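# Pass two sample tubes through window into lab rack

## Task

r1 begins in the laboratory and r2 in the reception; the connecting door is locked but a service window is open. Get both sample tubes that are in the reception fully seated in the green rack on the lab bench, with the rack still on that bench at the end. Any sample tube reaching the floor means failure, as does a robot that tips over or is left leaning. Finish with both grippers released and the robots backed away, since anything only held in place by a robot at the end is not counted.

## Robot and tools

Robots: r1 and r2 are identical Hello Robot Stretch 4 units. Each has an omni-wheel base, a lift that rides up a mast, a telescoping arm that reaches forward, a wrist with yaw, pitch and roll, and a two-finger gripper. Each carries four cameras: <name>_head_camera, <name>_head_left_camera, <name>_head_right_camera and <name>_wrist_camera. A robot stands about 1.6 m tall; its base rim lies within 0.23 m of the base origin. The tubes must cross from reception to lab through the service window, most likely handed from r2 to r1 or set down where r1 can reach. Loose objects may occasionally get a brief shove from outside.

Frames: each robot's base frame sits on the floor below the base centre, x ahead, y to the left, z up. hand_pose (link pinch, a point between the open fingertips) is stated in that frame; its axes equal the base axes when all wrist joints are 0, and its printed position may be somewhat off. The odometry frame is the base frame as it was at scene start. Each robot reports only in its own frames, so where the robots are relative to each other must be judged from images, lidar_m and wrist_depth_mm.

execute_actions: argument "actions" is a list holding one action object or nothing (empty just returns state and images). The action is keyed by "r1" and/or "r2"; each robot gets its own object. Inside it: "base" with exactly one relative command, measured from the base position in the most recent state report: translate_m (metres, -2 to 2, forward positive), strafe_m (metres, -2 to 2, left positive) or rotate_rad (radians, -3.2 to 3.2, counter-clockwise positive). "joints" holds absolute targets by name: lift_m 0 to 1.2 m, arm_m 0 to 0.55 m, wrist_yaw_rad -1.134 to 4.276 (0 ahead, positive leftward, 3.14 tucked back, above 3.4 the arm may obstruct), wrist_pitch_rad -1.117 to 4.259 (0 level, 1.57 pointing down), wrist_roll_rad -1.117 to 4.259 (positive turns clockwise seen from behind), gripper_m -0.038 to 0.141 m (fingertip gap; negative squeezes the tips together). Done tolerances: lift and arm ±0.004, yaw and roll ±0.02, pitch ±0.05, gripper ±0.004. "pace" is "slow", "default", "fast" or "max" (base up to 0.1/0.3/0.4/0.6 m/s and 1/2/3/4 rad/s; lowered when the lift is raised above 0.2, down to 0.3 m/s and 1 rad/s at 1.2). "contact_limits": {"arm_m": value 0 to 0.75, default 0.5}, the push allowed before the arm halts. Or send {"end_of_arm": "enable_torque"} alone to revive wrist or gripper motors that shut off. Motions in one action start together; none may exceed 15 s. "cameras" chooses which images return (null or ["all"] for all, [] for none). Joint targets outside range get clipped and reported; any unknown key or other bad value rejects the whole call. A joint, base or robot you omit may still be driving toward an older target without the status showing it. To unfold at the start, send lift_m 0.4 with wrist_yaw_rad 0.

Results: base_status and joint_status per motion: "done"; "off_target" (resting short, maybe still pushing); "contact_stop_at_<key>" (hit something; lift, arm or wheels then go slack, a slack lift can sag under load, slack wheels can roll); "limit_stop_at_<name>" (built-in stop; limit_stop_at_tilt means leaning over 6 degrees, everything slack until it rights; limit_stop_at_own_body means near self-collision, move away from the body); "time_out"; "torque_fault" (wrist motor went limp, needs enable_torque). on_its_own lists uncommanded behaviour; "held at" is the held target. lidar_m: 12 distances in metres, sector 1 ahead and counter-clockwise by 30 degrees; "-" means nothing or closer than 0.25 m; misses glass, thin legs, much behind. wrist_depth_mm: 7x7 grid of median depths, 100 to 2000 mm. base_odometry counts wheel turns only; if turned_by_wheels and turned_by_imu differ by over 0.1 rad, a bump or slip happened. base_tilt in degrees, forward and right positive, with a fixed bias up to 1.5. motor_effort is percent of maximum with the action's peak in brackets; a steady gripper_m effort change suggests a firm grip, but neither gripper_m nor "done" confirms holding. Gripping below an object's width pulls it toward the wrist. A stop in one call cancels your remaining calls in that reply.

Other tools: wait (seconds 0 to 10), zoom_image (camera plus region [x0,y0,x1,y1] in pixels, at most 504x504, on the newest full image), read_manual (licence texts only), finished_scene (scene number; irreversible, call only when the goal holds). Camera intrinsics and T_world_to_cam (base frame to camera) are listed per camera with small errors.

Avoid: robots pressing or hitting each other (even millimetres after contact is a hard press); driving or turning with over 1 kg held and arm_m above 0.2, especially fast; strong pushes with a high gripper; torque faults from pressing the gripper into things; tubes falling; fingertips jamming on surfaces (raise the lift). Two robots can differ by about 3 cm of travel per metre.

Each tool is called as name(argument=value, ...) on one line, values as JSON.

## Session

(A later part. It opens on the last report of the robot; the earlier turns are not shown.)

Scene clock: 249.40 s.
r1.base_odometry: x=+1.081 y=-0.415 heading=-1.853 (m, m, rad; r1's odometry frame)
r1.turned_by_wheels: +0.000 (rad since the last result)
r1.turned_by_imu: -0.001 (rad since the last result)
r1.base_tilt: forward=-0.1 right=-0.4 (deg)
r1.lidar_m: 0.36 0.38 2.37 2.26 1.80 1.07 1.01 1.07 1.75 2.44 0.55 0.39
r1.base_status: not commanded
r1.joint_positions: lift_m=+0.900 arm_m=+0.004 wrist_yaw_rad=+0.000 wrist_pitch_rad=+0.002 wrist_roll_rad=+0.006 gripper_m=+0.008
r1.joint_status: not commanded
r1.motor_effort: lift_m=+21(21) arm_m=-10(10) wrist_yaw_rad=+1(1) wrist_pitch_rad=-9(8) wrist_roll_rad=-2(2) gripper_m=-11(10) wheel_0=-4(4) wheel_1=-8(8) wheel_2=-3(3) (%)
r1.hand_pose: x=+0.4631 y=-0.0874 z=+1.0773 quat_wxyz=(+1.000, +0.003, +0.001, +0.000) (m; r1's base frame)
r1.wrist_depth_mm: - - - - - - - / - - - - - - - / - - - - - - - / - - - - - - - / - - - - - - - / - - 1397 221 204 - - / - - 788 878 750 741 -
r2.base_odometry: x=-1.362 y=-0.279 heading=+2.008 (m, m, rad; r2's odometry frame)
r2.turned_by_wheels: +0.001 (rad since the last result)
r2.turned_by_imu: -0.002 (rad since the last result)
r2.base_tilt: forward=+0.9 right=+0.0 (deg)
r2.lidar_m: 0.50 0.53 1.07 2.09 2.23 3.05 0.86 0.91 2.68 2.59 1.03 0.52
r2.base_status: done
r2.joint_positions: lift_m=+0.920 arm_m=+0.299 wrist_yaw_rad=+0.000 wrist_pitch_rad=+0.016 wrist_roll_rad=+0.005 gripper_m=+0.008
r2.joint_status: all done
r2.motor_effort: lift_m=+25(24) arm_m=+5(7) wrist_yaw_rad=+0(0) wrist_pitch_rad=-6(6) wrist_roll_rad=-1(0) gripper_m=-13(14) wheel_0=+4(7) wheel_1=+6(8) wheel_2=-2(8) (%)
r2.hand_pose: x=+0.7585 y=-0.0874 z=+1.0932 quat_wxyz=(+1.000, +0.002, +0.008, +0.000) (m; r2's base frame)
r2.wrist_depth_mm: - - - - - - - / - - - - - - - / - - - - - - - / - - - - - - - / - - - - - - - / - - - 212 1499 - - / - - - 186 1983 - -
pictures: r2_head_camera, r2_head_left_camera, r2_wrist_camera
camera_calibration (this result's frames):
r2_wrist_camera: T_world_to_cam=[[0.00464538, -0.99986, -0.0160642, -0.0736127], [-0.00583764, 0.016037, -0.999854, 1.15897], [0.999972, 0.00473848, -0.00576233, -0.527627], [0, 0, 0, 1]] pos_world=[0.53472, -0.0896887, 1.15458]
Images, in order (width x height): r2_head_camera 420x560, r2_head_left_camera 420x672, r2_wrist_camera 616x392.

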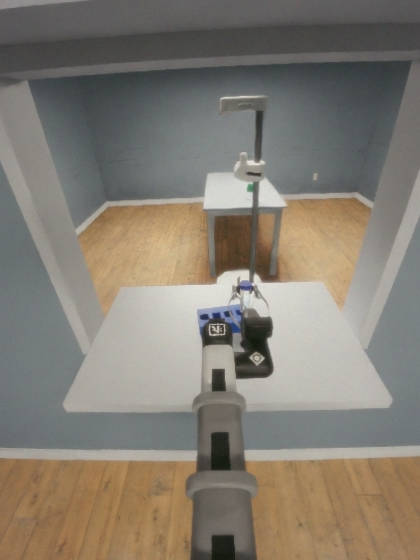

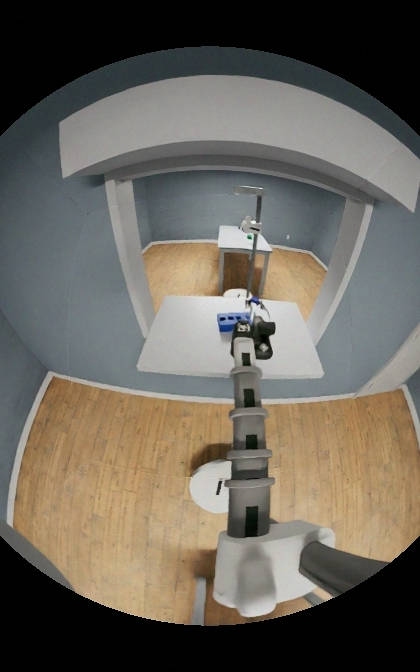

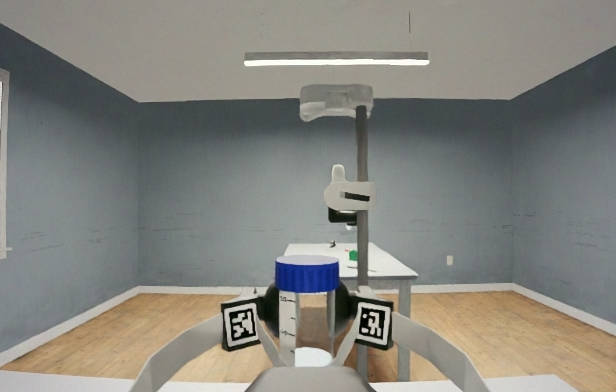

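execute_actions(actions=[{"r1":{"base":{"strafe_m":-0.095},"joints":{"lift_m":0.76,"arm_m":0.40},"pace":"slow"}}], cameras=["r1_head_camera","r1_wrist_camera","r1_head_right_camera","r2_wrist_camera"])

zoom_image(camera="r1_head_camera", region=[180,260,300,360])

zoom_image(camera="r1_head_right_camera", region=[160,280,280,380])

Scene clock: 263.47 s.
r1.base_odometry: x=+0.990 y=-0.388 heading=-1.853 (m, m, rad; r1's odometry frame)
r1.turned_by_wheels: +0.000 (rad since the last result)
r1.turned_by_imu: -0.002 (rad since the last result)
r1.base_tilt: forward=-0.1 right=-0.4 (deg)
r1.lidar_m: 0.36 0.36 0.52 2.36 1.82 1.06 1.01 1.29 1.73 2.36 2.45 0.37
r1.base_status: done
r1.joint_positions: lift_m=+0.760 arm_m=+0.398 wrist_yaw_rad=+0.000 wrist_pitch_rad=+0.002 wrist_roll_rad=+0.006 gripper_m=+0.008
r1.joint_status: all done
r1.motor_effort: lift_m=+17(20) arm_m=+10(12) wrist_yaw_rad=+1(1) wrist_pitch_rad=-8(8) wrist_roll_rad=+0(0) gripper_m=-12(12) wheel_0=+6(8) wheel_1=-9(14) wheel_2=+0(3) (%)
r1.hand_pose: x=+0.8576 y=-0.0874 z=+0.9377 quat_wxyz=(+1.000, +0.003, +0.001, +0.000) (m; r1's base frame)
r1.wrist_depth_mm: - - - - - - - / - - - - - - - / - - - - - - - / - - - - - - - / - - - - - - - / - 878 842 221 203 - - / 591 574 488 535 500 459 -
r2.base_odometry: x=-1.362 y=-0.279 heading=+2.008 (m, m, rad; r2's odometry frame)
r2.turned_by_wheels: +0.000 (rad since the last result)
r2.turned_by_imu: -0.002 (rad since the last result)
r2.base_tilt: forward=+0.8 right=-0.1 (deg)
r2.lidar_m: 0.47 0.53 1.05 2.09 2.21 3.06 0.87 0.90 2.72 2.60 1.06 0.52
r2.base_status: not commanded
r2.joint_positions: lift_m=+0.920 arm_m=+0.299 wrist_yaw_rad=+0.000 wrist_pitch_rad=+0.016 wrist_roll_rad=+0.005 gripper_m=+0.008
r2.joint_status: not commanded
r2.motor_effort: lift_m=+24(24) arm_m=+5(4) wrist_yaw_rad=+0(0) wrist_pitch_rad=-6(5) wrist_roll_rad=+0(1) gripper_m=-11(13) wheel_0=+4(4) wheel_1=+5(5) wheel_2=-2(2) (%)
r2.hand_pose: x=+0.7585 y=-0.0874 z=+1.0932 quat_wxyz=(+1.000, +0.002, +0.008, +0.000) (m; r2's base frame)
r2.wrist_depth_mm: - - - - - - - / - - - - - - - / - - - - - - - / - - - - - - - / - - - - - - - / - - - 212 1499 - - / - - - 186 1808 - -
pictures: r1_head_camera, r1_head_right_camera, r1_wrist_camera, r2_wrist_camera
camera_calibration (this result's frames):
r1_wrist_camera: T_world_to_cam=[[0.015051, -0.998732, -0.0480359, -0.0471358], [-0.013716, 0.0478306, -0.998761, 1.00856], [0.999793, 0.0156912, -0.0129787, -0.620555], [0, 0, 0, 1]] pos_world=[0.634969, -0.085579, 0.996996]
r2_wrist_camera: T_world_to_cam=[[0.0046454, -0.99986, -0.016064, -0.0736129], [-0.00583765, 0.0160368, -0.999854, 1.15897], [0.999972, 0.0047385, -0.00576234, -0.527628], [0, 0, 0, 1]] pos_world=[0.534721, -0.0896886, 1.15458]
Images, in order (width x height): r1_head_camera 420x560, r1_head_right_camera 420x672, r1_wrist_camera 616x392, r2_wrist_camera 616x392.

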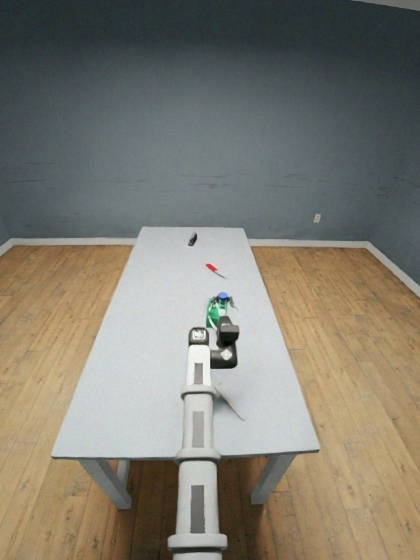

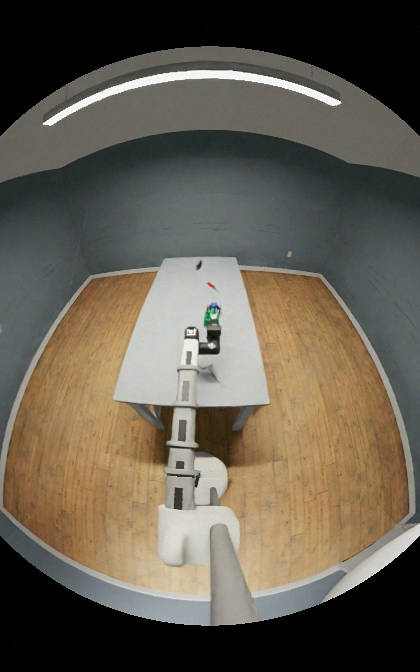

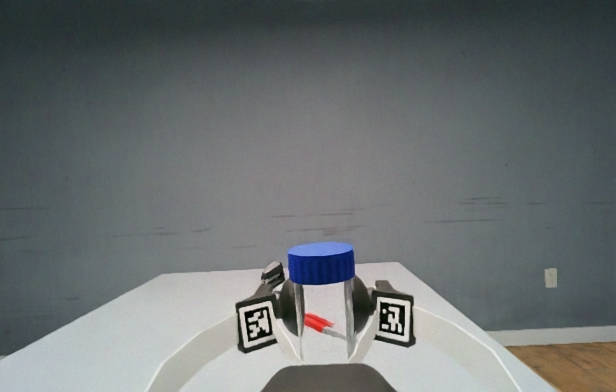

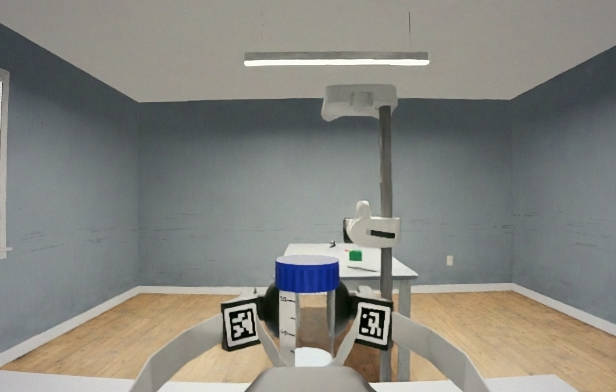

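Region (180, 260, 300, 360) of r1_head_camera's 420x560 image, scaled by 4.200, with more detail than that image has.

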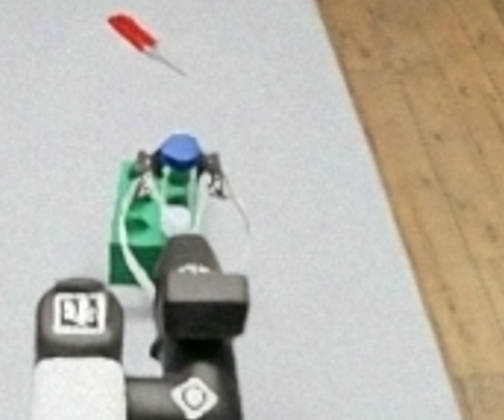

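Region (160, 280, 280, 380) of r1_head_right_camera's 420x672 image, scaled by 4.200, with more detail than that image has.

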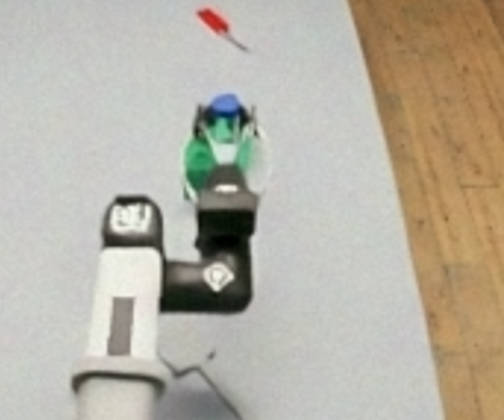

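execute_actions(actions=[{"r1":{"base":{"strafe_m":-0.22},"joints":{"lift_m":0.78,"arm_m":0.30,"wrist_yaw_rad":0.8},"pace":"slow"}}], cameras=["r1_head_camera","r1_head_left_camera"])

zoom_image(camera="r1_head_camera", region=[110,270,230,370])

Scene clock: 273.43 s.
r1.base_odometry: x=+0.779 y=-0.327 heading=-1.853 (m, m, rad; r1's odometry frame)
r1.turned_by_wheels: +0.000 (rad since the last result)
r1.turned_by_imu: -0.002 (rad since the last result)
r1.base_tilt: forward=-0.1 right=-0.3 (deg)
r1.lidar_m: 0.34 0.36 0.51 2.58 1.82 1.07 1.03 1.29 1.73 2.12 2.20 0.41
r1.base_status: done
r1.joint_positions: lift_m=+0.780 arm_m=+0.302 wrist_yaw_rad=+0.800 wrist_pitch_rad=+0.002 wrist_roll_rad=+0.006 gripper_m=+0.008
r1.joint_status: all done
r1.motor_effort: lift_m=+22(23) arm_m=-10(10) wrist_yaw_rad=+2(9) wrist_pitch_rad=-7(8) wrist_roll_rad=+1(2) gripper_m=-11(11) wheel_0=+5(11) wheel_1=-7(14) wheel_2=+1(1) (%)
r1.hand_pose: x=+0.7363 y=+0.1460 z=+0.9573 quat_wxyz=(+0.921, +0.002, +0.002, +0.389) (m; r1's base frame)
r1.wrist_depth_mm: - - - - - - - / - - - - - - - / - - - - - - - / - - - - - - - / - - - - - - - / - - - 221 204 820 778 / - - 530 585 539 379 544
r2.base_odometry: x=-1.362 y=-0.279 heading=+2.008 (m, m, rad; r2's odometry frame)
r2.turned_by_wheels: +0.000 (rad since the last result)
r2.turned_by_imu: -0.002 (rad since the last result)
r2.base_tilt: forward=+0.9 right=+0.1 (deg)
r2.lidar_m: 0.48 0.53 1.07 2.11 2.21 3.06 0.85 0.93 2.69 2.60 1.05 0.55
r2.base_status: not commanded
r2.joint_positions: lift_m=+0.920 arm_m=+0.299 wrist_yaw_rad=+0.000 wrist_pitch_rad=+0.016 wrist_roll_rad=+0.005 gripper_m=+0.008
r2.joint_status: not commanded
r2.motor_effort: lift_m=+24(24) arm_m=+4(5) wrist_yaw_rad=+0(0) wrist_pitch_rad=-6(5) wrist_roll_rad=-1(3) gripper_m=-12(11) wheel_0=+4(4) wheel_1=+5(6) wheel_2=-2(2) (%)
r2.hand_pose: x=+0.7585 y=-0.0874 z=+1.0932 quat_wxyz=(+1.000, +0.002, +0.008, +0.000) (m; r2's base frame)
r2.wrist_depth_mm: - - - - - - - / - - - - - - - / - - - - - - - / - - - - - - - / - - - - - - - / - - - 212 1499 - - / - - - 185 - - -
pictures: r1_head_camera, r1_head_left_camera
Images, in order (width x height): r1_head_camera 420x560, r1_head_left_camera 420x672.

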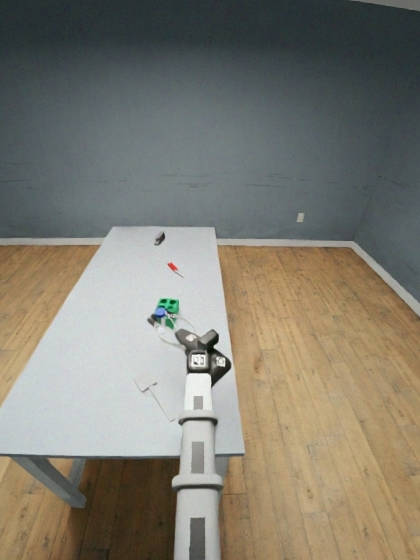

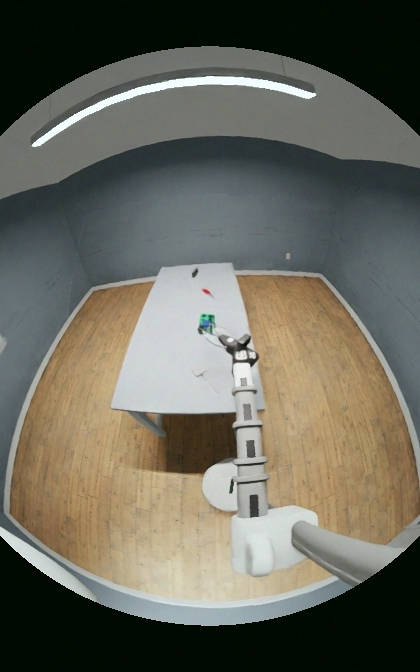

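Region (110, 270, 230, 370) of r1_head_camera's 420x560 image, scaled by 4.200, with more detail than that image has.

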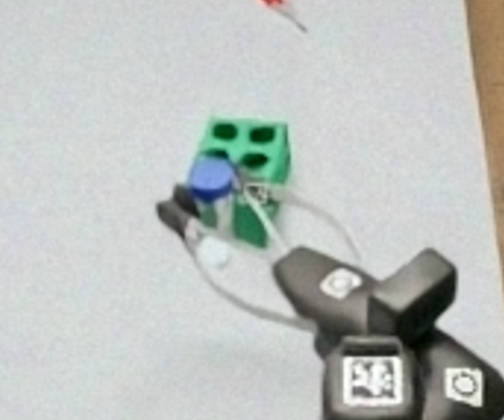

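execute_actions(actions=[{"r1":{"base":{"strafe_m":0.022},"joints":{"lift_m":0.755,"arm_m":0.50},"pace":"slow"}}], cameras=["r1_head_camera","r1_head_left_camera"])

zoom_image(camera="r1_head_camera", region=[120,270,220,350])

zoom_image(camera="r1_head_left_camera", region=[160,290,260,370])

Scene clock: 287.40 s.
r1.base_odometry: x=+0.800 y=-0.333 heading=-1.853 (m, m, rad; r1's odometry frame)
r1.turned_by_wheels: +0.000 (rad since the last result)
r1.turned_by_imu: -0.001 (rad since the last result)
r1.base_tilt: forward=-0.1 right=-0.4 (deg)
r1.lidar_m: 0.34 0.38 0.52 2.55 1.81 1.09 0.99 1.28 1.76 2.17 2.22 0.40
r1.base_status: done
r1.joint_positions: lift_m=+0.755 arm_m=+0.498 wrist_yaw_rad=+0.800 wrist_pitch_rad=+0.002 wrist_roll_rad=+0.006 gripper_m=+0.008
r1.joint_status: all done
r1.motor_effort: lift_m=+16(18) arm_m=+10(5) wrist_yaw_rad=+1(1) wrist_pitch_rad=-8(8) wrist_roll_rad=+2(1) gripper_m=-12(8) wheel_0=-6(5) wheel_1=+8(12) wheel_2=+0(0) (%)
r1.hand_pose: x=+0.9328 y=+0.1460 z=+0.9327 quat_wxyz=(+0.921, +0.002, +0.002, +0.389) (m; r1's base frame)
r1.wrist_depth_mm: - - - - - - 1983 / - - - - - - 1921 / - - - - - - 1983 / - - - - - - 1983 / - - - - - - 1921 / - - - 221 202 732 707 / - 564 480 530 488 445 480
r2.base_odometry: x=-1.362 y=-0.279 heading=+2.008 (m, m, rad; r2's odometry frame)
r2.turned_by_wheels: +0.000 (rad since the last result)
r2.turned_by_imu: -0.002 (rad since the last result)
r2.base_tilt: forward=+0.7 right=-0.1 (deg)
r2.lidar_m: 0.48 0.53 1.05 2.12 2.20 3.06 0.85 0.92 2.71 2.60 1.05 0.54
r2.base_status: not commanded
r2.joint_positions: lift_m=+0.920 arm_m=+0.299 wrist_yaw_rad=+0.000 wrist_pitch_rad=+0.016 wrist_roll_rad=+0.005 gripper_m=+0.008
r2.joint_status: not commanded
r2.motor_effort: lift_m=+25(24) arm_m=+4(4) wrist_yaw_rad=+0(0) wrist_pitch_rad=-6(6) wrist_roll_rad=-1(1) gripper_m=-11(9) wheel_0=+4(4) wheel_1=+5(5) wheel_2=-2(2) (%)
r2.hand_pose: x=+0.7585 y=-0.0874 z=+1.0932 quat_wxyz=(+1.000, +0.002, +0.008, +0.000) (m; r2's base frame)
r2.wrist_depth_mm: - - - - - - - / - - - - - - - / - - - - - - - / - - - - - - - / - - - - - - - / - - - 211 1499 - - / - - - 186 - - -
pictures: r1_head_camera, r1_head_left_camera
Images, in order (width x height): r1_head_camera 420x560, r1_head_left_camera 420x672.

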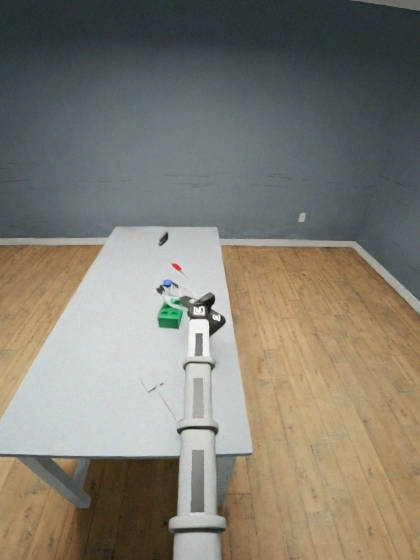

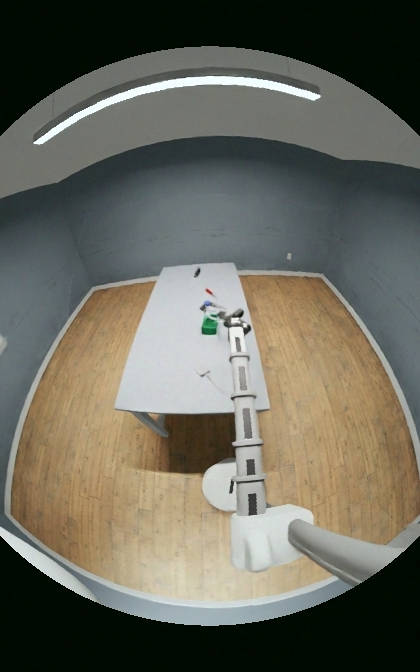

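Region (120, 270, 220, 350) of r1_head_camera's 420x560 image, scaled by 5.040, with more detail than that image has; it fills the top 403 rows of this view, and the rest is white.

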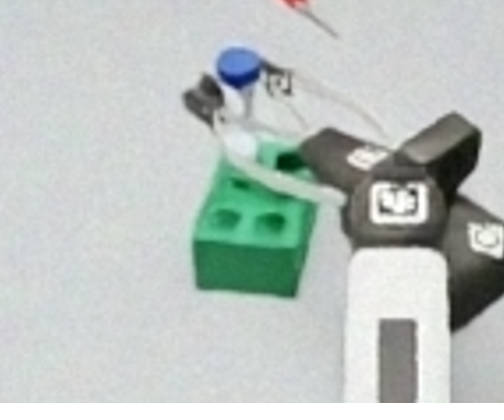

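Region (160, 290, 260, 370) of r1_head_left_camera's 420x672 image, scaled by 5.040, with more detail than that image has; it fills the top 403 rows of this view, and the rest is white.

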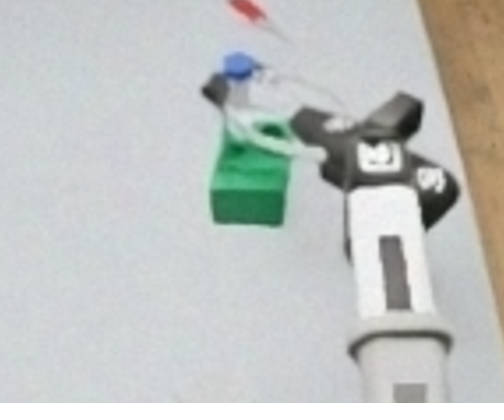

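execute_actions(actions=[{"r1":{"joints":{"lift_m":0.73},"pace":"slow"}}], cameras=["r1_head_camera","r1_wrist_camera"])

zoom_image(camera="r1_head_camera", region=[120,270,220,350])

Scene clock: 291.77 s.
r1.base_odometry: x=+0.800 y=-0.333 heading=-1.853 (m, m, rad; r1's odometry frame)
r1.turned_by_wheels: +0.000 (rad since the last result)
r1.turned_by_imu: -0.001 (rad since the last result)
r1.base_tilt: forward=-0.1 right=-0.3 (deg)
r1.lidar_m: 0.36 0.36 0.52 2.55 1.81 1.07 1.02 1.29 1.72 2.15 2.22 0.36
r1.base_status: not commanded
r1.joint_positions: lift_m=+0.730 arm_m=+0.498 wrist_yaw_rad=+0.800 wrist_pitch_rad=+0.002 wrist_roll_rad=+0.006 gripper_m=+0.008
r1.joint_status: all done
r1.motor_effort: lift_m=+16(20) arm_m=+10(10) wrist_yaw_rad=+1(1) wrist_pitch_rad=-9(8) wrist_roll_rad=+2(0) gripper_m=-9(11) wheel_0=-6(6) wheel_1=+8(7) wheel_2=+0(0) (%)
r1.hand_pose: x=+0.9329 y=+0.1460 z=+0.9077 quat_wxyz=(+0.921, +0.002, +0.002, +0.389) (m; r1's base frame)
r1.wrist_depth_mm: - - - - - - 1983 / - - - - - - 1983 / - - - - - - 1921 / - - - - - - 1921 / - - - - - - 1921 / - - - 222 203 647 627 / 521 500 427 473 430 399 433
r2.base_odometry: x=-1.362 y=-0.279 heading=+2.008 (m, m, rad; r2's odometry frame)
r2.turned_by_wheels: +0.000 (rad since the last result)
r2.turned_by_imu: -0.001 (rad since the last result)
r2.base_tilt: forward=+0.9 right=-0.1 (deg)
r2.lidar_m: 0.50 0.55 1.06 2.09 2.21 3.06 0.86 0.91 2.70 2.60 1.02 0.53
r2.base_status: not commanded
r2.joint_positions: lift_m=+0.920 arm_m=+0.299 wrist_yaw_rad=+0.000 wrist_pitch_rad=+0.016 wrist_roll_rad=+0.005 gripper_m=+0.008
r2.joint_status: not commanded
r2.motor_effort: lift_m=+24(24) arm_m=+5(5) wrist_yaw_rad=+0(0) wrist_pitch_rad=-5(6) wrist_roll_rad=+0(1) gripper_m=-15(13) wheel_0=+4(4) wheel_1=+5(5) wheel_2=-2(2) (%)
r2.hand_pose: x=+0.7585 y=-0.0874 z=+1.0932 quat_wxyz=(+1.000, +0.002, +0.008, +0.000) (m; r2's base frame)
r2.wrist_depth_mm: - - - - - - - / - - - - - - - / - - - - - - - / - - - - - - - / - - - - - - - / - - - 211 1499 - - / - - - 186 1983 - -
pictures: r1_head_camera, r1_wrist_camera
camera_calibration (this result's frames):
r1_wrist_camera: T_world_to_cam=[[0.726893, -0.685069, -0.0480367, -0.526399], [-0.043868, 0.0234864, -0.998761, 1.00015], [0.685348, 0.7281, -0.0129804, -0.510522], [0, 0, 0, 1]] pos_world=[0.776396, -0.0123984, 0.967002]
Images, in order (width x height): r1_head_camera 420x560, r1_wrist_camera 616x392.

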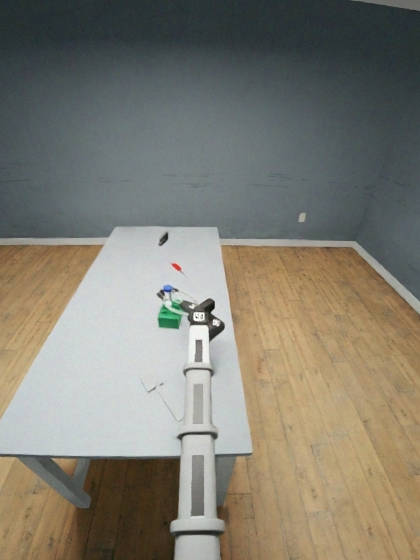

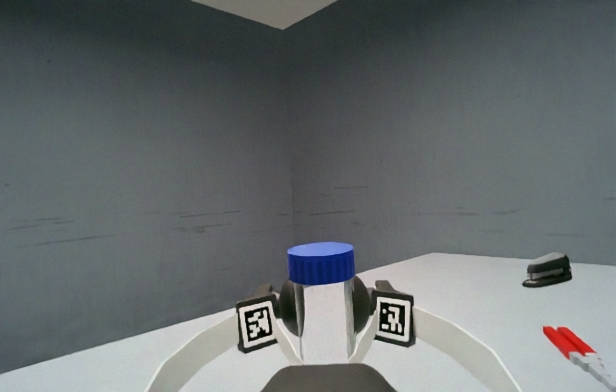

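Region (120, 270, 220, 350) of r1_head_camera's 420x560 image, scaled by 5.040, with more detail than that image has; it fills the top 403 rows of this view, and the rest is white.

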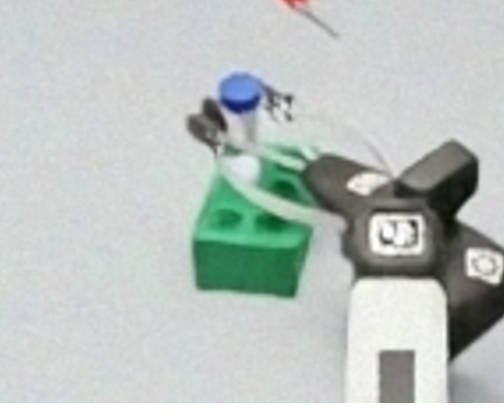

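execute_actions(actions=[{"r1":{"joints":{"arm_m":0.507},"base":{"strafe_m":0.003},"pace":"slow"}}], cameras=[])

execute_actions(actions=[{"r1":{"joints":{"lift_m":0.705},"pace":"slow"}}], cameras=["r1_head_camera"])

zoom_image(camera="r1_head_camera", region=[120,270,220,350])

Scene clock: 296.57 s.
r1.base_odometry: x=+0.803 y=-0.334 heading=-1.853 (m, m, rad; r1's odometry frame)
r1.turned_by_wheels: +0.000 (rad since the last result)
r1.turned_by_imu: -0.001 (rad since the last result)
r1.base_tilt: forward=-0.1 right=-0.3 (deg)
r1.lidar_m: 0.37 0.37 0.51 2.54 1.77 1.06 0.99 1.27 1.73 2.15 2.25 0.39
r1.base_status: done
r1.joint_positions: lift_m=+0.730 arm_m=+0.505 wrist_yaw_rad=+0.800 wrist_pitch_rad=+0.002 wrist_roll_rad=+0.006 gripper_m=+0.008
r1.joint_status: all done
r1.motor_effort: lift_m=+17(16) arm_m=+10(9) wrist_yaw_rad=+1(1) wrist_pitch_rad=-8(8) wrist_roll_rad=+1(1) gripper_m=-11(11) wheel_0=-3(10) wheel_1=+7(13) wheel_2=+0(0) (%)
r1.hand_pose: x=+0.9398 y=+0.1460 z=+0.9077 quat_wxyz=(+0.921, +0.002, +0.002, +0.389) (m; r1's base frame)
r1.wrist_depth_mm: - - - - - - 1921 / - - - - - - 1983 / - - - - - - 1921 / - - - - - - 1983 / - - - - - - 1863 / - - - 221 202 654 627 / 521 508 424 473 430 402 433
r2.base_odometry: x=-1.362 y=-0.279 heading=+2.008 (m, m, rad; r2's odometry frame)
r2.turned_by_wheels: +0.000 (rad since the last result)
r2.turned_by_imu: -0.001 (rad since the last result)
r2.base_tilt: forward=+0.9 right=-0.1 (deg)
r2.lidar_m: 0.49 0.54 1.08 2.11 2.22 3.07 0.86 0.91 2.70 2.60 1.05 0.54
r2.base_status: not commanded
r2.joint_positions: lift_m=+0.920 arm_m=+0.299 wrist_yaw_rad=+0.000 wrist_pitch_rad=+0.016 wrist_roll_rad=+0.005 gripper_m=+0.008
r2.joint_status: not commanded
r2.motor_effort: lift_m=+24(24) arm_m=+5(4) wrist_yaw_rad=+0(0) wrist_pitch_rad=-7(6) wrist_roll_rad=-1(3) gripper_m=-12(12) wheel_0=+4(4) wheel_1=+6(5) wheel_2=-2(2) (%)
r2.hand_pose: x=+0.7585 y=-0.0874 z=+1.0932 quat_wxyz=(+1.000, +0.002, +0.008, +0.000) (m; r2's base frame)
r2.wrist_depth_mm: - - - - - - - / - - - - - - - / - - - - - - - / - - - - - - - / - - - - - - - / - - - 212 1464 - - / - - - 186 - - -
pictures: none
No camera images: the call's "cameras" was empty. Leave "cameras" out to get every camera's image.

Scene clock: 297.57 s.
r1.base_odometry: x=+0.803 y=-0.334 heading=-1.853 (m, m, rad; r1's odometry frame)
r1.turned_by_wheels: +0.000 (rad since the last result)
r1.turned_by_imu: +0.000 (rad since the last result)
r1.base_tilt: forward=-0.1 right=-0.3 (deg)
r1.lidar_m: 0.35 0.38 0.51 2.57 1.81 1.09 1.01 1.29 1.78 2.15 2.26 0.36
r1.base_status: not commanded
r1.joint_positions: lift_m=+0.705 arm_m=+0.505 wrist_yaw_rad=+0.800 wrist_pitch_rad=+0.002 wrist_roll_rad=+0.006 gripper_m=+0.008
r1.joint_status: all done
r1.motor_effort: lift_m=+16(15) arm_m=+10(10) wrist_yaw_rad=+0(0) wrist_pitch_rad=-8(9) wrist_roll_rad=+1(2) gripper_m=-11(10) wheel_0=-4(4) wheel_1=+7(7) wheel_2=+0(0) (%)
r1.hand_pose: x=+0.9398 y=+0.1461 z=+0.8828 quat_wxyz=(+0.921, +0.002, +0.002, +0.390) (m; r1's base frame)
r1.wrist_depth_mm: - - - - - - 1921 / - - - - - - 1983 / - - - - - - 1983 / - - - - - - 1921 / - - - - - 1060 1921 / - - 647 221 204 569 554 / 452 439 375 415 377 349 382
r2.base_odometry: x=-1.362 y=-0.279 heading=+2.008 (m, m, rad; r2's odometry frame)
r2.turned_by_wheels: +0.000 (rad since the last result)
r2.turned_by_imu: +0.000 (rad since the last result)
r2.base_tilt: forward=+0.9 right=-0.1 (deg)
r2.lidar_m: 0.50 0.52 1.06 2.12 2.22 3.06 0.85 0.91 2.70 2.61 1.03 0.53
r2.base_status: not commanded
r2.joint_positions: lift_m=+0.920 arm_m=+0.299 wrist_yaw_rad=+0.000 wrist_pitch_rad=+0.016 wrist_roll_rad=+0.005 gripper_m=+0.008
r2.joint_status: not commanded
r2.motor_effort: lift_m=+24(24) arm_m=+5(5) wrist_yaw_rad=+0(0) wrist_pitch_rad=-4(4) wrist_roll_rad=-1(0) gripper_m=-11(12) wheel_0=+4(4) wheel_1=+5(5) wheel_2=-2(2) (%)
r2.hand_pose: x=+0.7585 y=-0.0874 z=+1.0932 quat_wxyz=(+1.000, +0.002, +0.008, +0.000) (m; r2's base frame)
r2.wrist_depth_mm: - - - - - - - / - - - - - - - / - - - - - - - / - - - - - - - / - - - - - - - / - - - 212 1464 - - / - - - 186 1983 - -
pictures: r1_head_camera
Images, in order (width x height): r1_head_camera 420x560.

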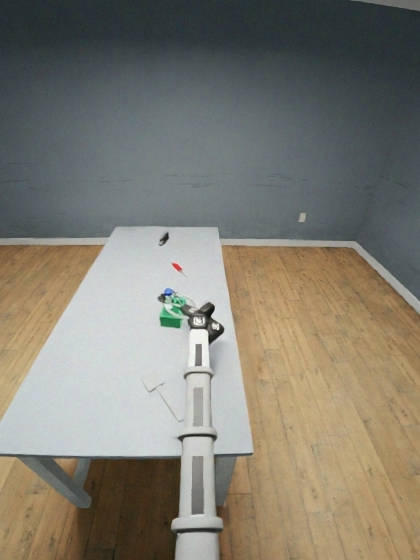

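Region (120, 270, 220, 350) of r1_head_camera's 420x560 image, scaled by 5.040, with more detail than that image has; it fills the top 403 rows of this view, and the rest is white.

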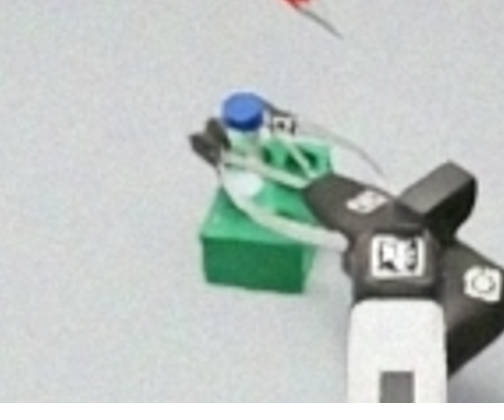

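execute_actions(actions=[{"r1":{"joints":{"lift_m":0.685},"pace":"slow"}}], cameras=["r1_head_camera","r1_wrist_camera"])

zoom_image(camera="r1_head_camera", region=[120,270,220,350])

Scene clock: 301.63 s.
r1.base_odometry: x=+0.803 y=-0.334 heading=-1.853 (m, m, rad; r1's odometry frame)
r1.turned_by_wheels: +0.000 (rad since the last result)
r1.turned_by_imu: -0.001 (rad since the last result)
r1.base_tilt: forward=-0.1 right=-0.4 (deg)
r1.lidar_m: 0.35 0.37 0.52 2.54 1.79 1.07 1.00 1.27 1.73 2.16 2.25 0.40
r1.base_status: not commanded
r1.joint_positions: lift_m=+0.685 arm_m=+0.505 wrist_yaw_rad=+0.800 wrist_pitch_rad=+0.002 wrist_roll_rad=+0.006 gripper_m=+0.008
r1.joint_status: all done
r1.motor_effort: lift_m=+17(15) arm_m=+10(10) wrist_yaw_rad=+0(0) wrist_pitch_rad=-7(7) wrist_roll_rad=-1(1) gripper_m=-10(11) wheel_0=-4(4) wheel_1=+7(7) wheel_2=+0(0) (%)
r1.hand_pose: x=+0.9398 y=+0.1461 z=+0.8628 quat_wxyz=(+0.921, +0.002, +0.002, +0.390) (m; r1's base frame)
r1.wrist_depth_mm: - - - - - - 1983 / - - - - - - 1983 / - - - - - - 1983 / - - - - - - 1983 / - - - - 1008 917 778 / - - 574 222 204 504 473 / 404 392 332 227 216 202 343
r2.base_odometry: x=-1.362 y=-0.279 heading=+2.008 (m, m, rad; r2's odometry frame)
r2.turned_by_wheels: +0.000 (rad since the last result)
r2.turned_by_imu: -0.001 (rad since the last result)
r2.base_tilt: forward=+0.8 right=-0.1 (deg)
r2.lidar_m: 0.49 0.54 1.07 2.10 2.23 3.03 0.85 0.92 2.71 2.62 1.05 0.51
r2.base_status: not commanded
r2.joint_positions: lift_m=+0.920 arm_m=+0.299 wrist_yaw_rad=+0.000 wrist_pitch_rad=+0.016 wrist_roll_rad=+0.005 gripper_m=+0.008
r2.joint_status: not commanded
r2.motor_effort: lift_m=+24(24) arm_m=+5(5) wrist_yaw_rad=+0(0) wrist_pitch_rad=-6(6) wrist_roll_rad=-2(0) gripper_m=-11(11) wheel_0=+4(4) wheel_1=+6(6) wheel_2=-2(2) (%)
r2.hand_pose: x=+0.7585 y=-0.0874 z=+1.0932 quat_wxyz=(+1.000, +0.002, +0.008, +0.000) (m; r2's base frame)
r2.wrist_depth_mm: - - - - - - - / - - - - - - - / - - - - - - - / - - - - - - - / - - - - - - - / - - - 211 1464 - - / - - - 185 - - -
pictures: r1_head_camera, r1_wrist_camera
camera_calibration (this result's frames):
r1_wrist_camera: T_world_to_cam=[[0.727101, -0.684848, -0.0480337, -0.533793], [-0.0437373, 0.0236152, -0.998764, 0.955421], [0.685136, 0.728303, -0.0127828, -0.515931], [0, 0, 0, 1]] pos_world=[0.783392, -0.0123752, 0.922005]
Images, in order (width x height): r1_head_camera 420x560, r1_wrist_camera 616x392.

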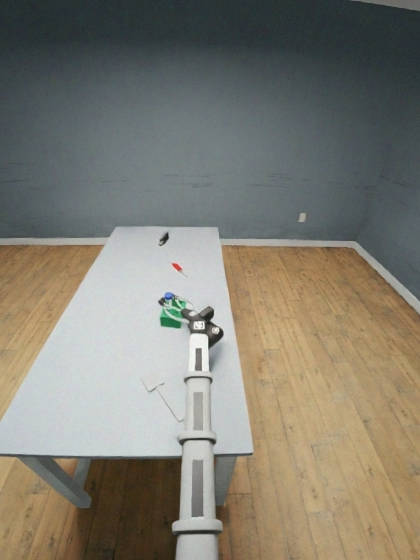

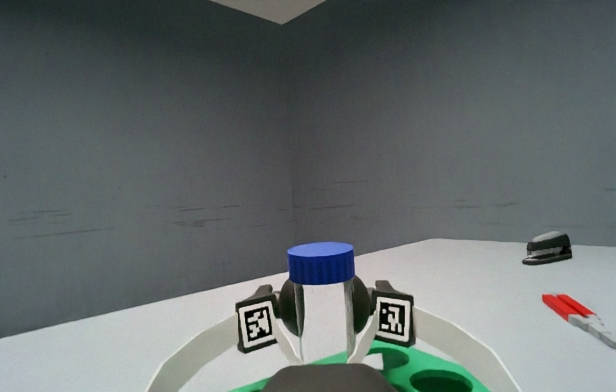

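Region (120, 270, 220, 350) of r1_head_camera's 420x560 image, scaled by 5.040, with more detail than that image has; it fills the top 403 rows of this view, and the rest is white.

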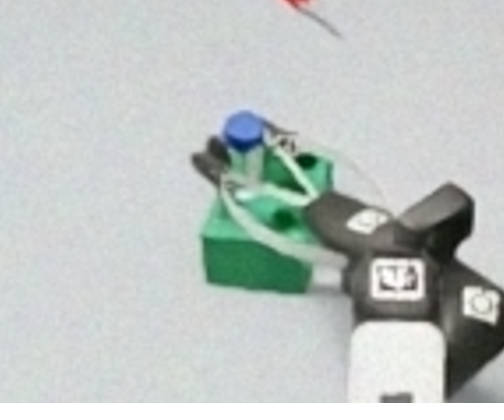

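execute_actions(actions=[{"r1":{"joints":{"lift_m":0.672},"pace":"slow"}}], cameras=[])

execute_actions(actions=[{"r1":{"joints":{"gripper_m":0.05}}}], cameras=["r1_wrist_camera"])

execute_actions(actions=[{"r1":{"joints":{"lift_m":0.80},"pace":"slow"}}], cameras=[])

execute_actions(actions=[{"r1":{"joints":{"arm_m":0.02}}}], cameras=["r1_head_camera"])

zoom_image(camera="r1_head_camera", region=[120,270,220,350])

Scene clock: 306.63 s.
r1.base_odometry: x=+0.803 y=-0.334 heading=-1.853 (m, m, rad; r1's odometry frame)
r1.turned_by_wheels: +0.000 (rad since the last result)
r1.turned_by_imu: -0.001 (rad since the last result)
r1.base_tilt: forward=-0.1 right=-0.4 (deg)
r1.lidar_m: 0.35 0.40 0.50 2.57 1.83 1.06 0.98 1.29 1.75 2.14 2.24 0.38
r1.base_status: not commanded
r1.joint_positions: lift_m=+0.672 arm_m=+0.505 wrist_yaw_rad=+0.800 wrist_pitch_rad=-0.002 wrist_roll_rad=+0.006 gripper_m=+0.008
r1.joint_status: all done
r1.motor_effort: lift_m=+15(15) arm_m=+10(10) wrist_yaw_rad=+0(0) wrist_pitch_rad=+6(5) wrist_roll_rad=+0(0) gripper_m=-10(10) wheel_0=-4(4) wheel_1=+7(7) wheel_2=+0(0) (%)
r1.hand_pose: x=+0.9398 y=+0.1461 z=+0.8512 quat_wxyz=(+0.921, +0.003, +0.000, +0.390) (m; r1's base frame)
r1.wrist_depth_mm: - - - - - - 1983 / - - - - - - 1983 / - - - - - - 1921 / - - - - - - 1983 / - - - - 991 917 788 / - 580 544 221 203 480 466 / 384 373 189 208 200 175 324
r2.base_odometry: x=-1.362 y=-0.279 heading=+2.008 (m, m, rad; r2's odometry frame)
r2.turned_by_wheels: +0.000 (rad since the last result)
r2.turned_by_imu: -0.001 (rad since the last result)
r2.base_tilt: forward=+0.8 right=-0.1 (deg)
r2.lidar_m: 0.49 0.54 1.06 2.10 2.19 3.07 0.86 0.90 2.73 2.59 1.06 0.53
r2.base_status: not commanded
r2.joint_positions: lift_m=+0.920 arm_m=+0.299 wrist_yaw_rad=+0.000 wrist_pitch_rad=+0.016 wrist_roll_rad=+0.005 gripper_m=+0.008
r2.joint_status: not commanded
r2.motor_effort: lift_m=+24(24) arm_m=+5(5) wrist_yaw_rad=+0(0) wrist_pitch_rad=-6(6) wrist_roll_rad=-1(0) gripper_m=-10(11) wheel_0=+4(4) wheel_1=+5(6) wheel_2=-2(3) (%)
r2.hand_pose: x=+0.7585 y=-0.0874 z=+1.0932 quat_wxyz=(+1.000, +0.002, +0.008, +0.000) (m; r2's base frame)
r2.wrist_depth_mm: - - - - - - - / - - - - - - - / - - - - - - - / - - - - - - - / - - - - 1983 - - / - - - 213 1464 - - / - - - 186 1983 - -
pictures: none
No camera images: the call's "cameras" was empty. Leave "cameras" out to get every camera's image.

Scene clock: 307.83 s.
r1.base_odometry: x=+0.803 y=-0.334 heading=-1.853 (m, m, rad; r1's odometry frame)
r1.turned_by_wheels: +0.000 (rad since the last result)
r1.turned_by_imu: +0.000 (rad since the last result)
r1.base_tilt: forward=+0.0 right=-0.3 (deg)
r1.lidar_m: 0.35 0.36 0.51 2.57 1.83 1.06 1.03 1.29 1.72 2.15 2.25 0.38
r1.base_status: not commanded
r1.joint_positions: lift_m=+0.672 arm_m=+0.505 wrist_yaw_rad=+0.800 wrist_pitch_rad=+0.002 wrist_roll_rad=+0.006 gripper_m=+0.050
r1.joint_status: all done
r1.motor_effort: lift_m=+16(16) arm_m=+10(10) wrist_yaw_rad=+1(0) wrist_pitch_rad=-7(6) wrist_roll_rad=+2(0) gripper_m=-4(10) wheel_0=-4(3) wheel_1=+7(7) wheel_2=+0(0) (%)
r1.hand_pose: x=+0.9398 y=+0.1460 z=+0.8499 quat_wxyz=(+0.921, +0.002, +0.002, +0.389) (m; r1's base frame)
r1.wrist_depth_mm: - - - - - - 1983 / - - - - - - 1921 / - - - - - - 1921 / - - - - - - 1983 / - - - 707 917 854 768 / - 559 445 459 203 466 439 / 370 359 194 200 200 178 312
r2.base_odometry: x=-1.362 y=-0.279 heading=+2.008 (m, m, rad; r2's odometry frame)
r2.turned_by_wheels: +0.000 (rad since the last result)
r2.turned_by_imu: +0.000 (rad since the last result)
r2.base_tilt: forward=+0.9 right=-0.3 (deg)
r2.lidar_m: 0.47 0.53 1.08 2.10 2.21 3.06 0.86 0.90 2.68 2.60 1.04 0.53
r2.base_status: not commanded
r2.joint_positions: lift_m=+0.920 arm_m=+0.299 wrist_yaw_rad=+0.000 wrist_pitch_rad=+0.016 wrist_roll_rad=+0.005 gripper_m=+0.008
r2.joint_status: not commanded
r2.motor_effort: lift_m=+24(24) arm_m=+5(4) wrist_yaw_rad=+0(0) wrist_pitch_rad=-6(6) wrist_roll_rad=-1(1) gripper_m=-12(11) wheel_0=+4(4) wheel_1=+5(6) wheel_2=-2(2) (%)
r2.hand_pose: x=+0.7585 y=-0.0874 z=+1.0932 quat_wxyz=(+1.000, +0.002, +0.008, +0.000) (m; r2's base frame)
r2.wrist_depth_mm: - - - - - - - / - - - - - - - / - - - - - - - / - - - - - - - / - - - - - - - / - - - 212 1464 - - / - - - 186 1983 - -
pictures: r1_wrist_camera
camera_calibration (this result's frames):
r1_wrist_camera: T_world_to_cam=[[0.726949, -0.68501, -0.0480277, -0.534321], [-0.0434553, 0.0239103, -0.998769, 0.942286], [0.685315, 0.728141, -0.0123858, -0.516559], [0, 0, 0, 1]] pos_world=[0.783377, -0.0124178, 0.909066]
Images, in order (width x height): r1_wrist_camera 616x392.

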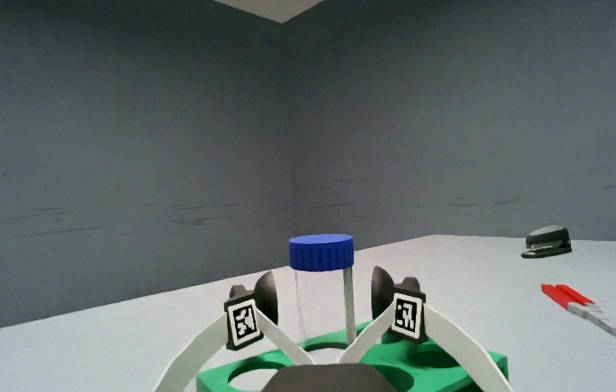

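Scene clock: 309.73 s.
r1.base_odometry: x=+0.803 y=-0.334 heading=-1.853 (m, m, rad; r1's odometry frame)
r1.turned_by_wheels: +0.000 (rad since the last result)
r1.turned_by_imu: +0.000 (rad since the last result)
r1.base_tilt: forward=-0.1 right=-0.4 (deg)
r1.lidar_m: 0.37 0.37 0.52 2.57 1.82 1.09 1.01 1.25 1.74 2.16 2.25 0.39
r1.base_status: not commanded
r1.joint_positions: lift_m=+0.800 arm_m=+0.505 wrist_yaw_rad=+0.800 wrist_pitch_rad=+0.002 wrist_roll_rad=+0.006 gripper_m=+0.050
r1.joint_status: all done
r1.motor_effort: lift_m=+22(25) arm_m=+10(10) wrist_yaw_rad=+1(1) wrist_pitch_rad=-7(7) wrist_roll_rad=+2(0) gripper_m=-4(2) wheel_0=-4(4) wheel_1=+7(7) wheel_2=+0(0) (%)
r1.hand_pose: x=+0.9399 y=+0.1460 z=+0.9774 quat_wxyz=(+0.921, +0.002, +0.002, +0.389) (m; r1's base frame)
r1.wrist_depth_mm: - - - - - - 1921 / - - - - - - 1921 / - - - - - - 1983 / - - - - - - 1983 / - - - - - - 1983 / - - - - 203 878 778 / - - 580 597 591 539 585
r2.base_odometry: x=-1.362 y=-0.279 heading=+2.008 (m, m, rad; r2's odometry frame)
r2.turned_by_wheels: +0.000 (rad since the last result)
r2.turned_by_imu: -0.001 (rad since the last result)
r2.base_tilt: forward=+0.7 right=-0.2 (deg)
r2.lidar_m: 0.50 0.54 1.05 2.12 2.22 3.06 0.85 0.91 2.67 2.59 1.05 0.54
r2.base_status: not commanded
r2.joint_positions: lift_m=+0.920 arm_m=+0.299 wrist_yaw_rad=+0.000 wrist_pitch_rad=+0.016 wrist_roll_rad=+0.005 gripper_m=+0.008
r2.joint_status: not commanded
r2.motor_effort: lift_m=+24(24) arm_m=+5(5) wrist_yaw_rad=+0(0) wrist_pitch_rad=-5(6) wrist_roll_rad=+1(1) gripper_m=-12(14) wheel_0=+4(4) wheel_1=+5(6) wheel_2=-2(2) (%)
r2.hand_pose: x=+0.7585 y=-0.0874 z=+1.0932 quat_wxyz=(+1.000, +0.002, +0.008, +0.000) (m; r2's base frame)
r2.wrist_depth_mm: - - - - - - - / - - - - - - - / - - - - - - - / - - - - - - - / - - - - - - - / - - - 212 1464 - - / - - - 187 - - -
pictures: none
No camera images: the call's "cameras" was empty. Leave "cameras" out to get every camera's image.

Scene clock: 312.23 s.
r1.base_odometry: x=+0.803 y=-0.334 heading=-1.853 (m, m, rad; r1's odometry frame)
r1.turned_by_wheels: +0.000 (rad since the last result)
r1.turned_by_imu: -0.001 (rad since the last result)
r1.base_tilt: forward=-0.1 right=-0.4 (deg)
r1.lidar_m: 0.34 0.38 0.52 2.56 1.81 1.07 1.02 1.29 1.73 2.15 2.26 0.40
r1.base_status: not commanded
r1.joint_positions: lift_m=+0.800 arm_m=+0.022 wrist_yaw_rad=+0.800 wrist_pitch_rad=+0.003 wrist_roll_rad=+0.006 gripper_m=+0.050
r1.joint_status: all done
r1.motor_effort: lift_m=+22(22) arm_m=-10(12) wrist_yaw_rad=+1(1) wrist_pitch_rad=-8(8) wrist_roll_rad=+0(1) gripper_m=-4(3) wheel_0=-4(4) wheel_1=+7(7) wheel_2=+0(0) (%)
r1.hand_pose: x=+0.4563 y=+0.1461 z=+0.9773 quat_wxyz=(+0.921, +0.002, +0.002, +0.389) (m; r1's base frame)
r1.wrist_depth_mm: - - - - - - - / - - - - - - - / - - - - - - - / - - - - - - - / - - - - - - - / - - - - 204 891 842 / - - 580 615 603 549 508
r2.base_odometry: x=-1.362 y=-0.279 heading=+2.008 (m, m, rad; r2's odometry frame)
r2.turned_by_wheels: +0.000 (rad since the last result)
r2.turned_by_imu: -0.001 (rad since the last result)
r2.base_tilt: forward=+0.9 right=-0.1 (deg)
r2.lidar_m: 0.50 0.54 1.08 2.10 2.21 3.05 0.85 0.92 2.72 2.59 1.07 0.51
r2.base_status: not commanded
r2.joint_positions: lift_m=+0.920 arm_m=+0.299 wrist_yaw_rad=+0.000 wrist_pitch_rad=+0.016 wrist_roll_rad=+0.005 gripper_m=+0.008
r2.joint_status: not commanded
r2.motor_effort: lift_m=+24(24) arm_m=+4(4) wrist_yaw_rad=-1(1) wrist_pitch_rad=-6(6) wrist_roll_rad=+0(2) gripper_m=-11(12) wheel_0=+4(4) wheel_1=+6(5) wheel_2=-2(2) (%)
r2.hand_pose: x=+0.7585 y=-0.0874 z=+1.0932 quat_wxyz=(+1.000, +0.002, +0.008, +0.000) (m; r2's base frame)
r2.wrist_depth_mm: - - - - - - - / - - - - - - - / - - - - - - - / - - - - - - - / - - - - - - - / - - - 212 1464 - - / - - - 186 1983 - -
pictures: r1_head_camera
Images, in order (width x height): r1_head_camera 420x560.

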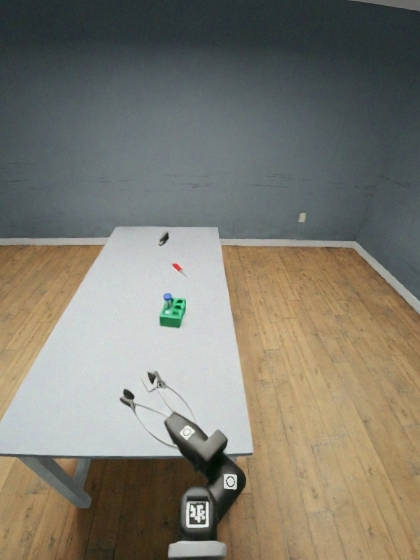

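Region (120, 270, 220, 350) of r1_head_camera's 420x560 image, scaled by 5.040, with more detail than that image has; it fills the top 403 rows of this view, and the rest is white.

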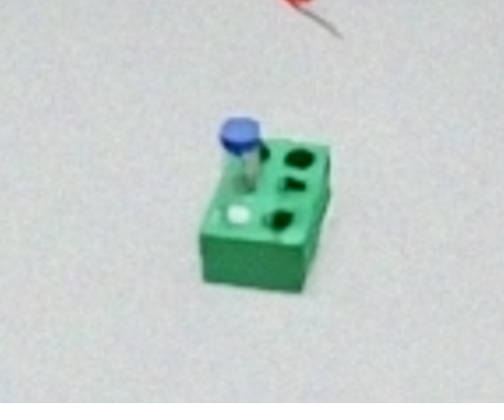

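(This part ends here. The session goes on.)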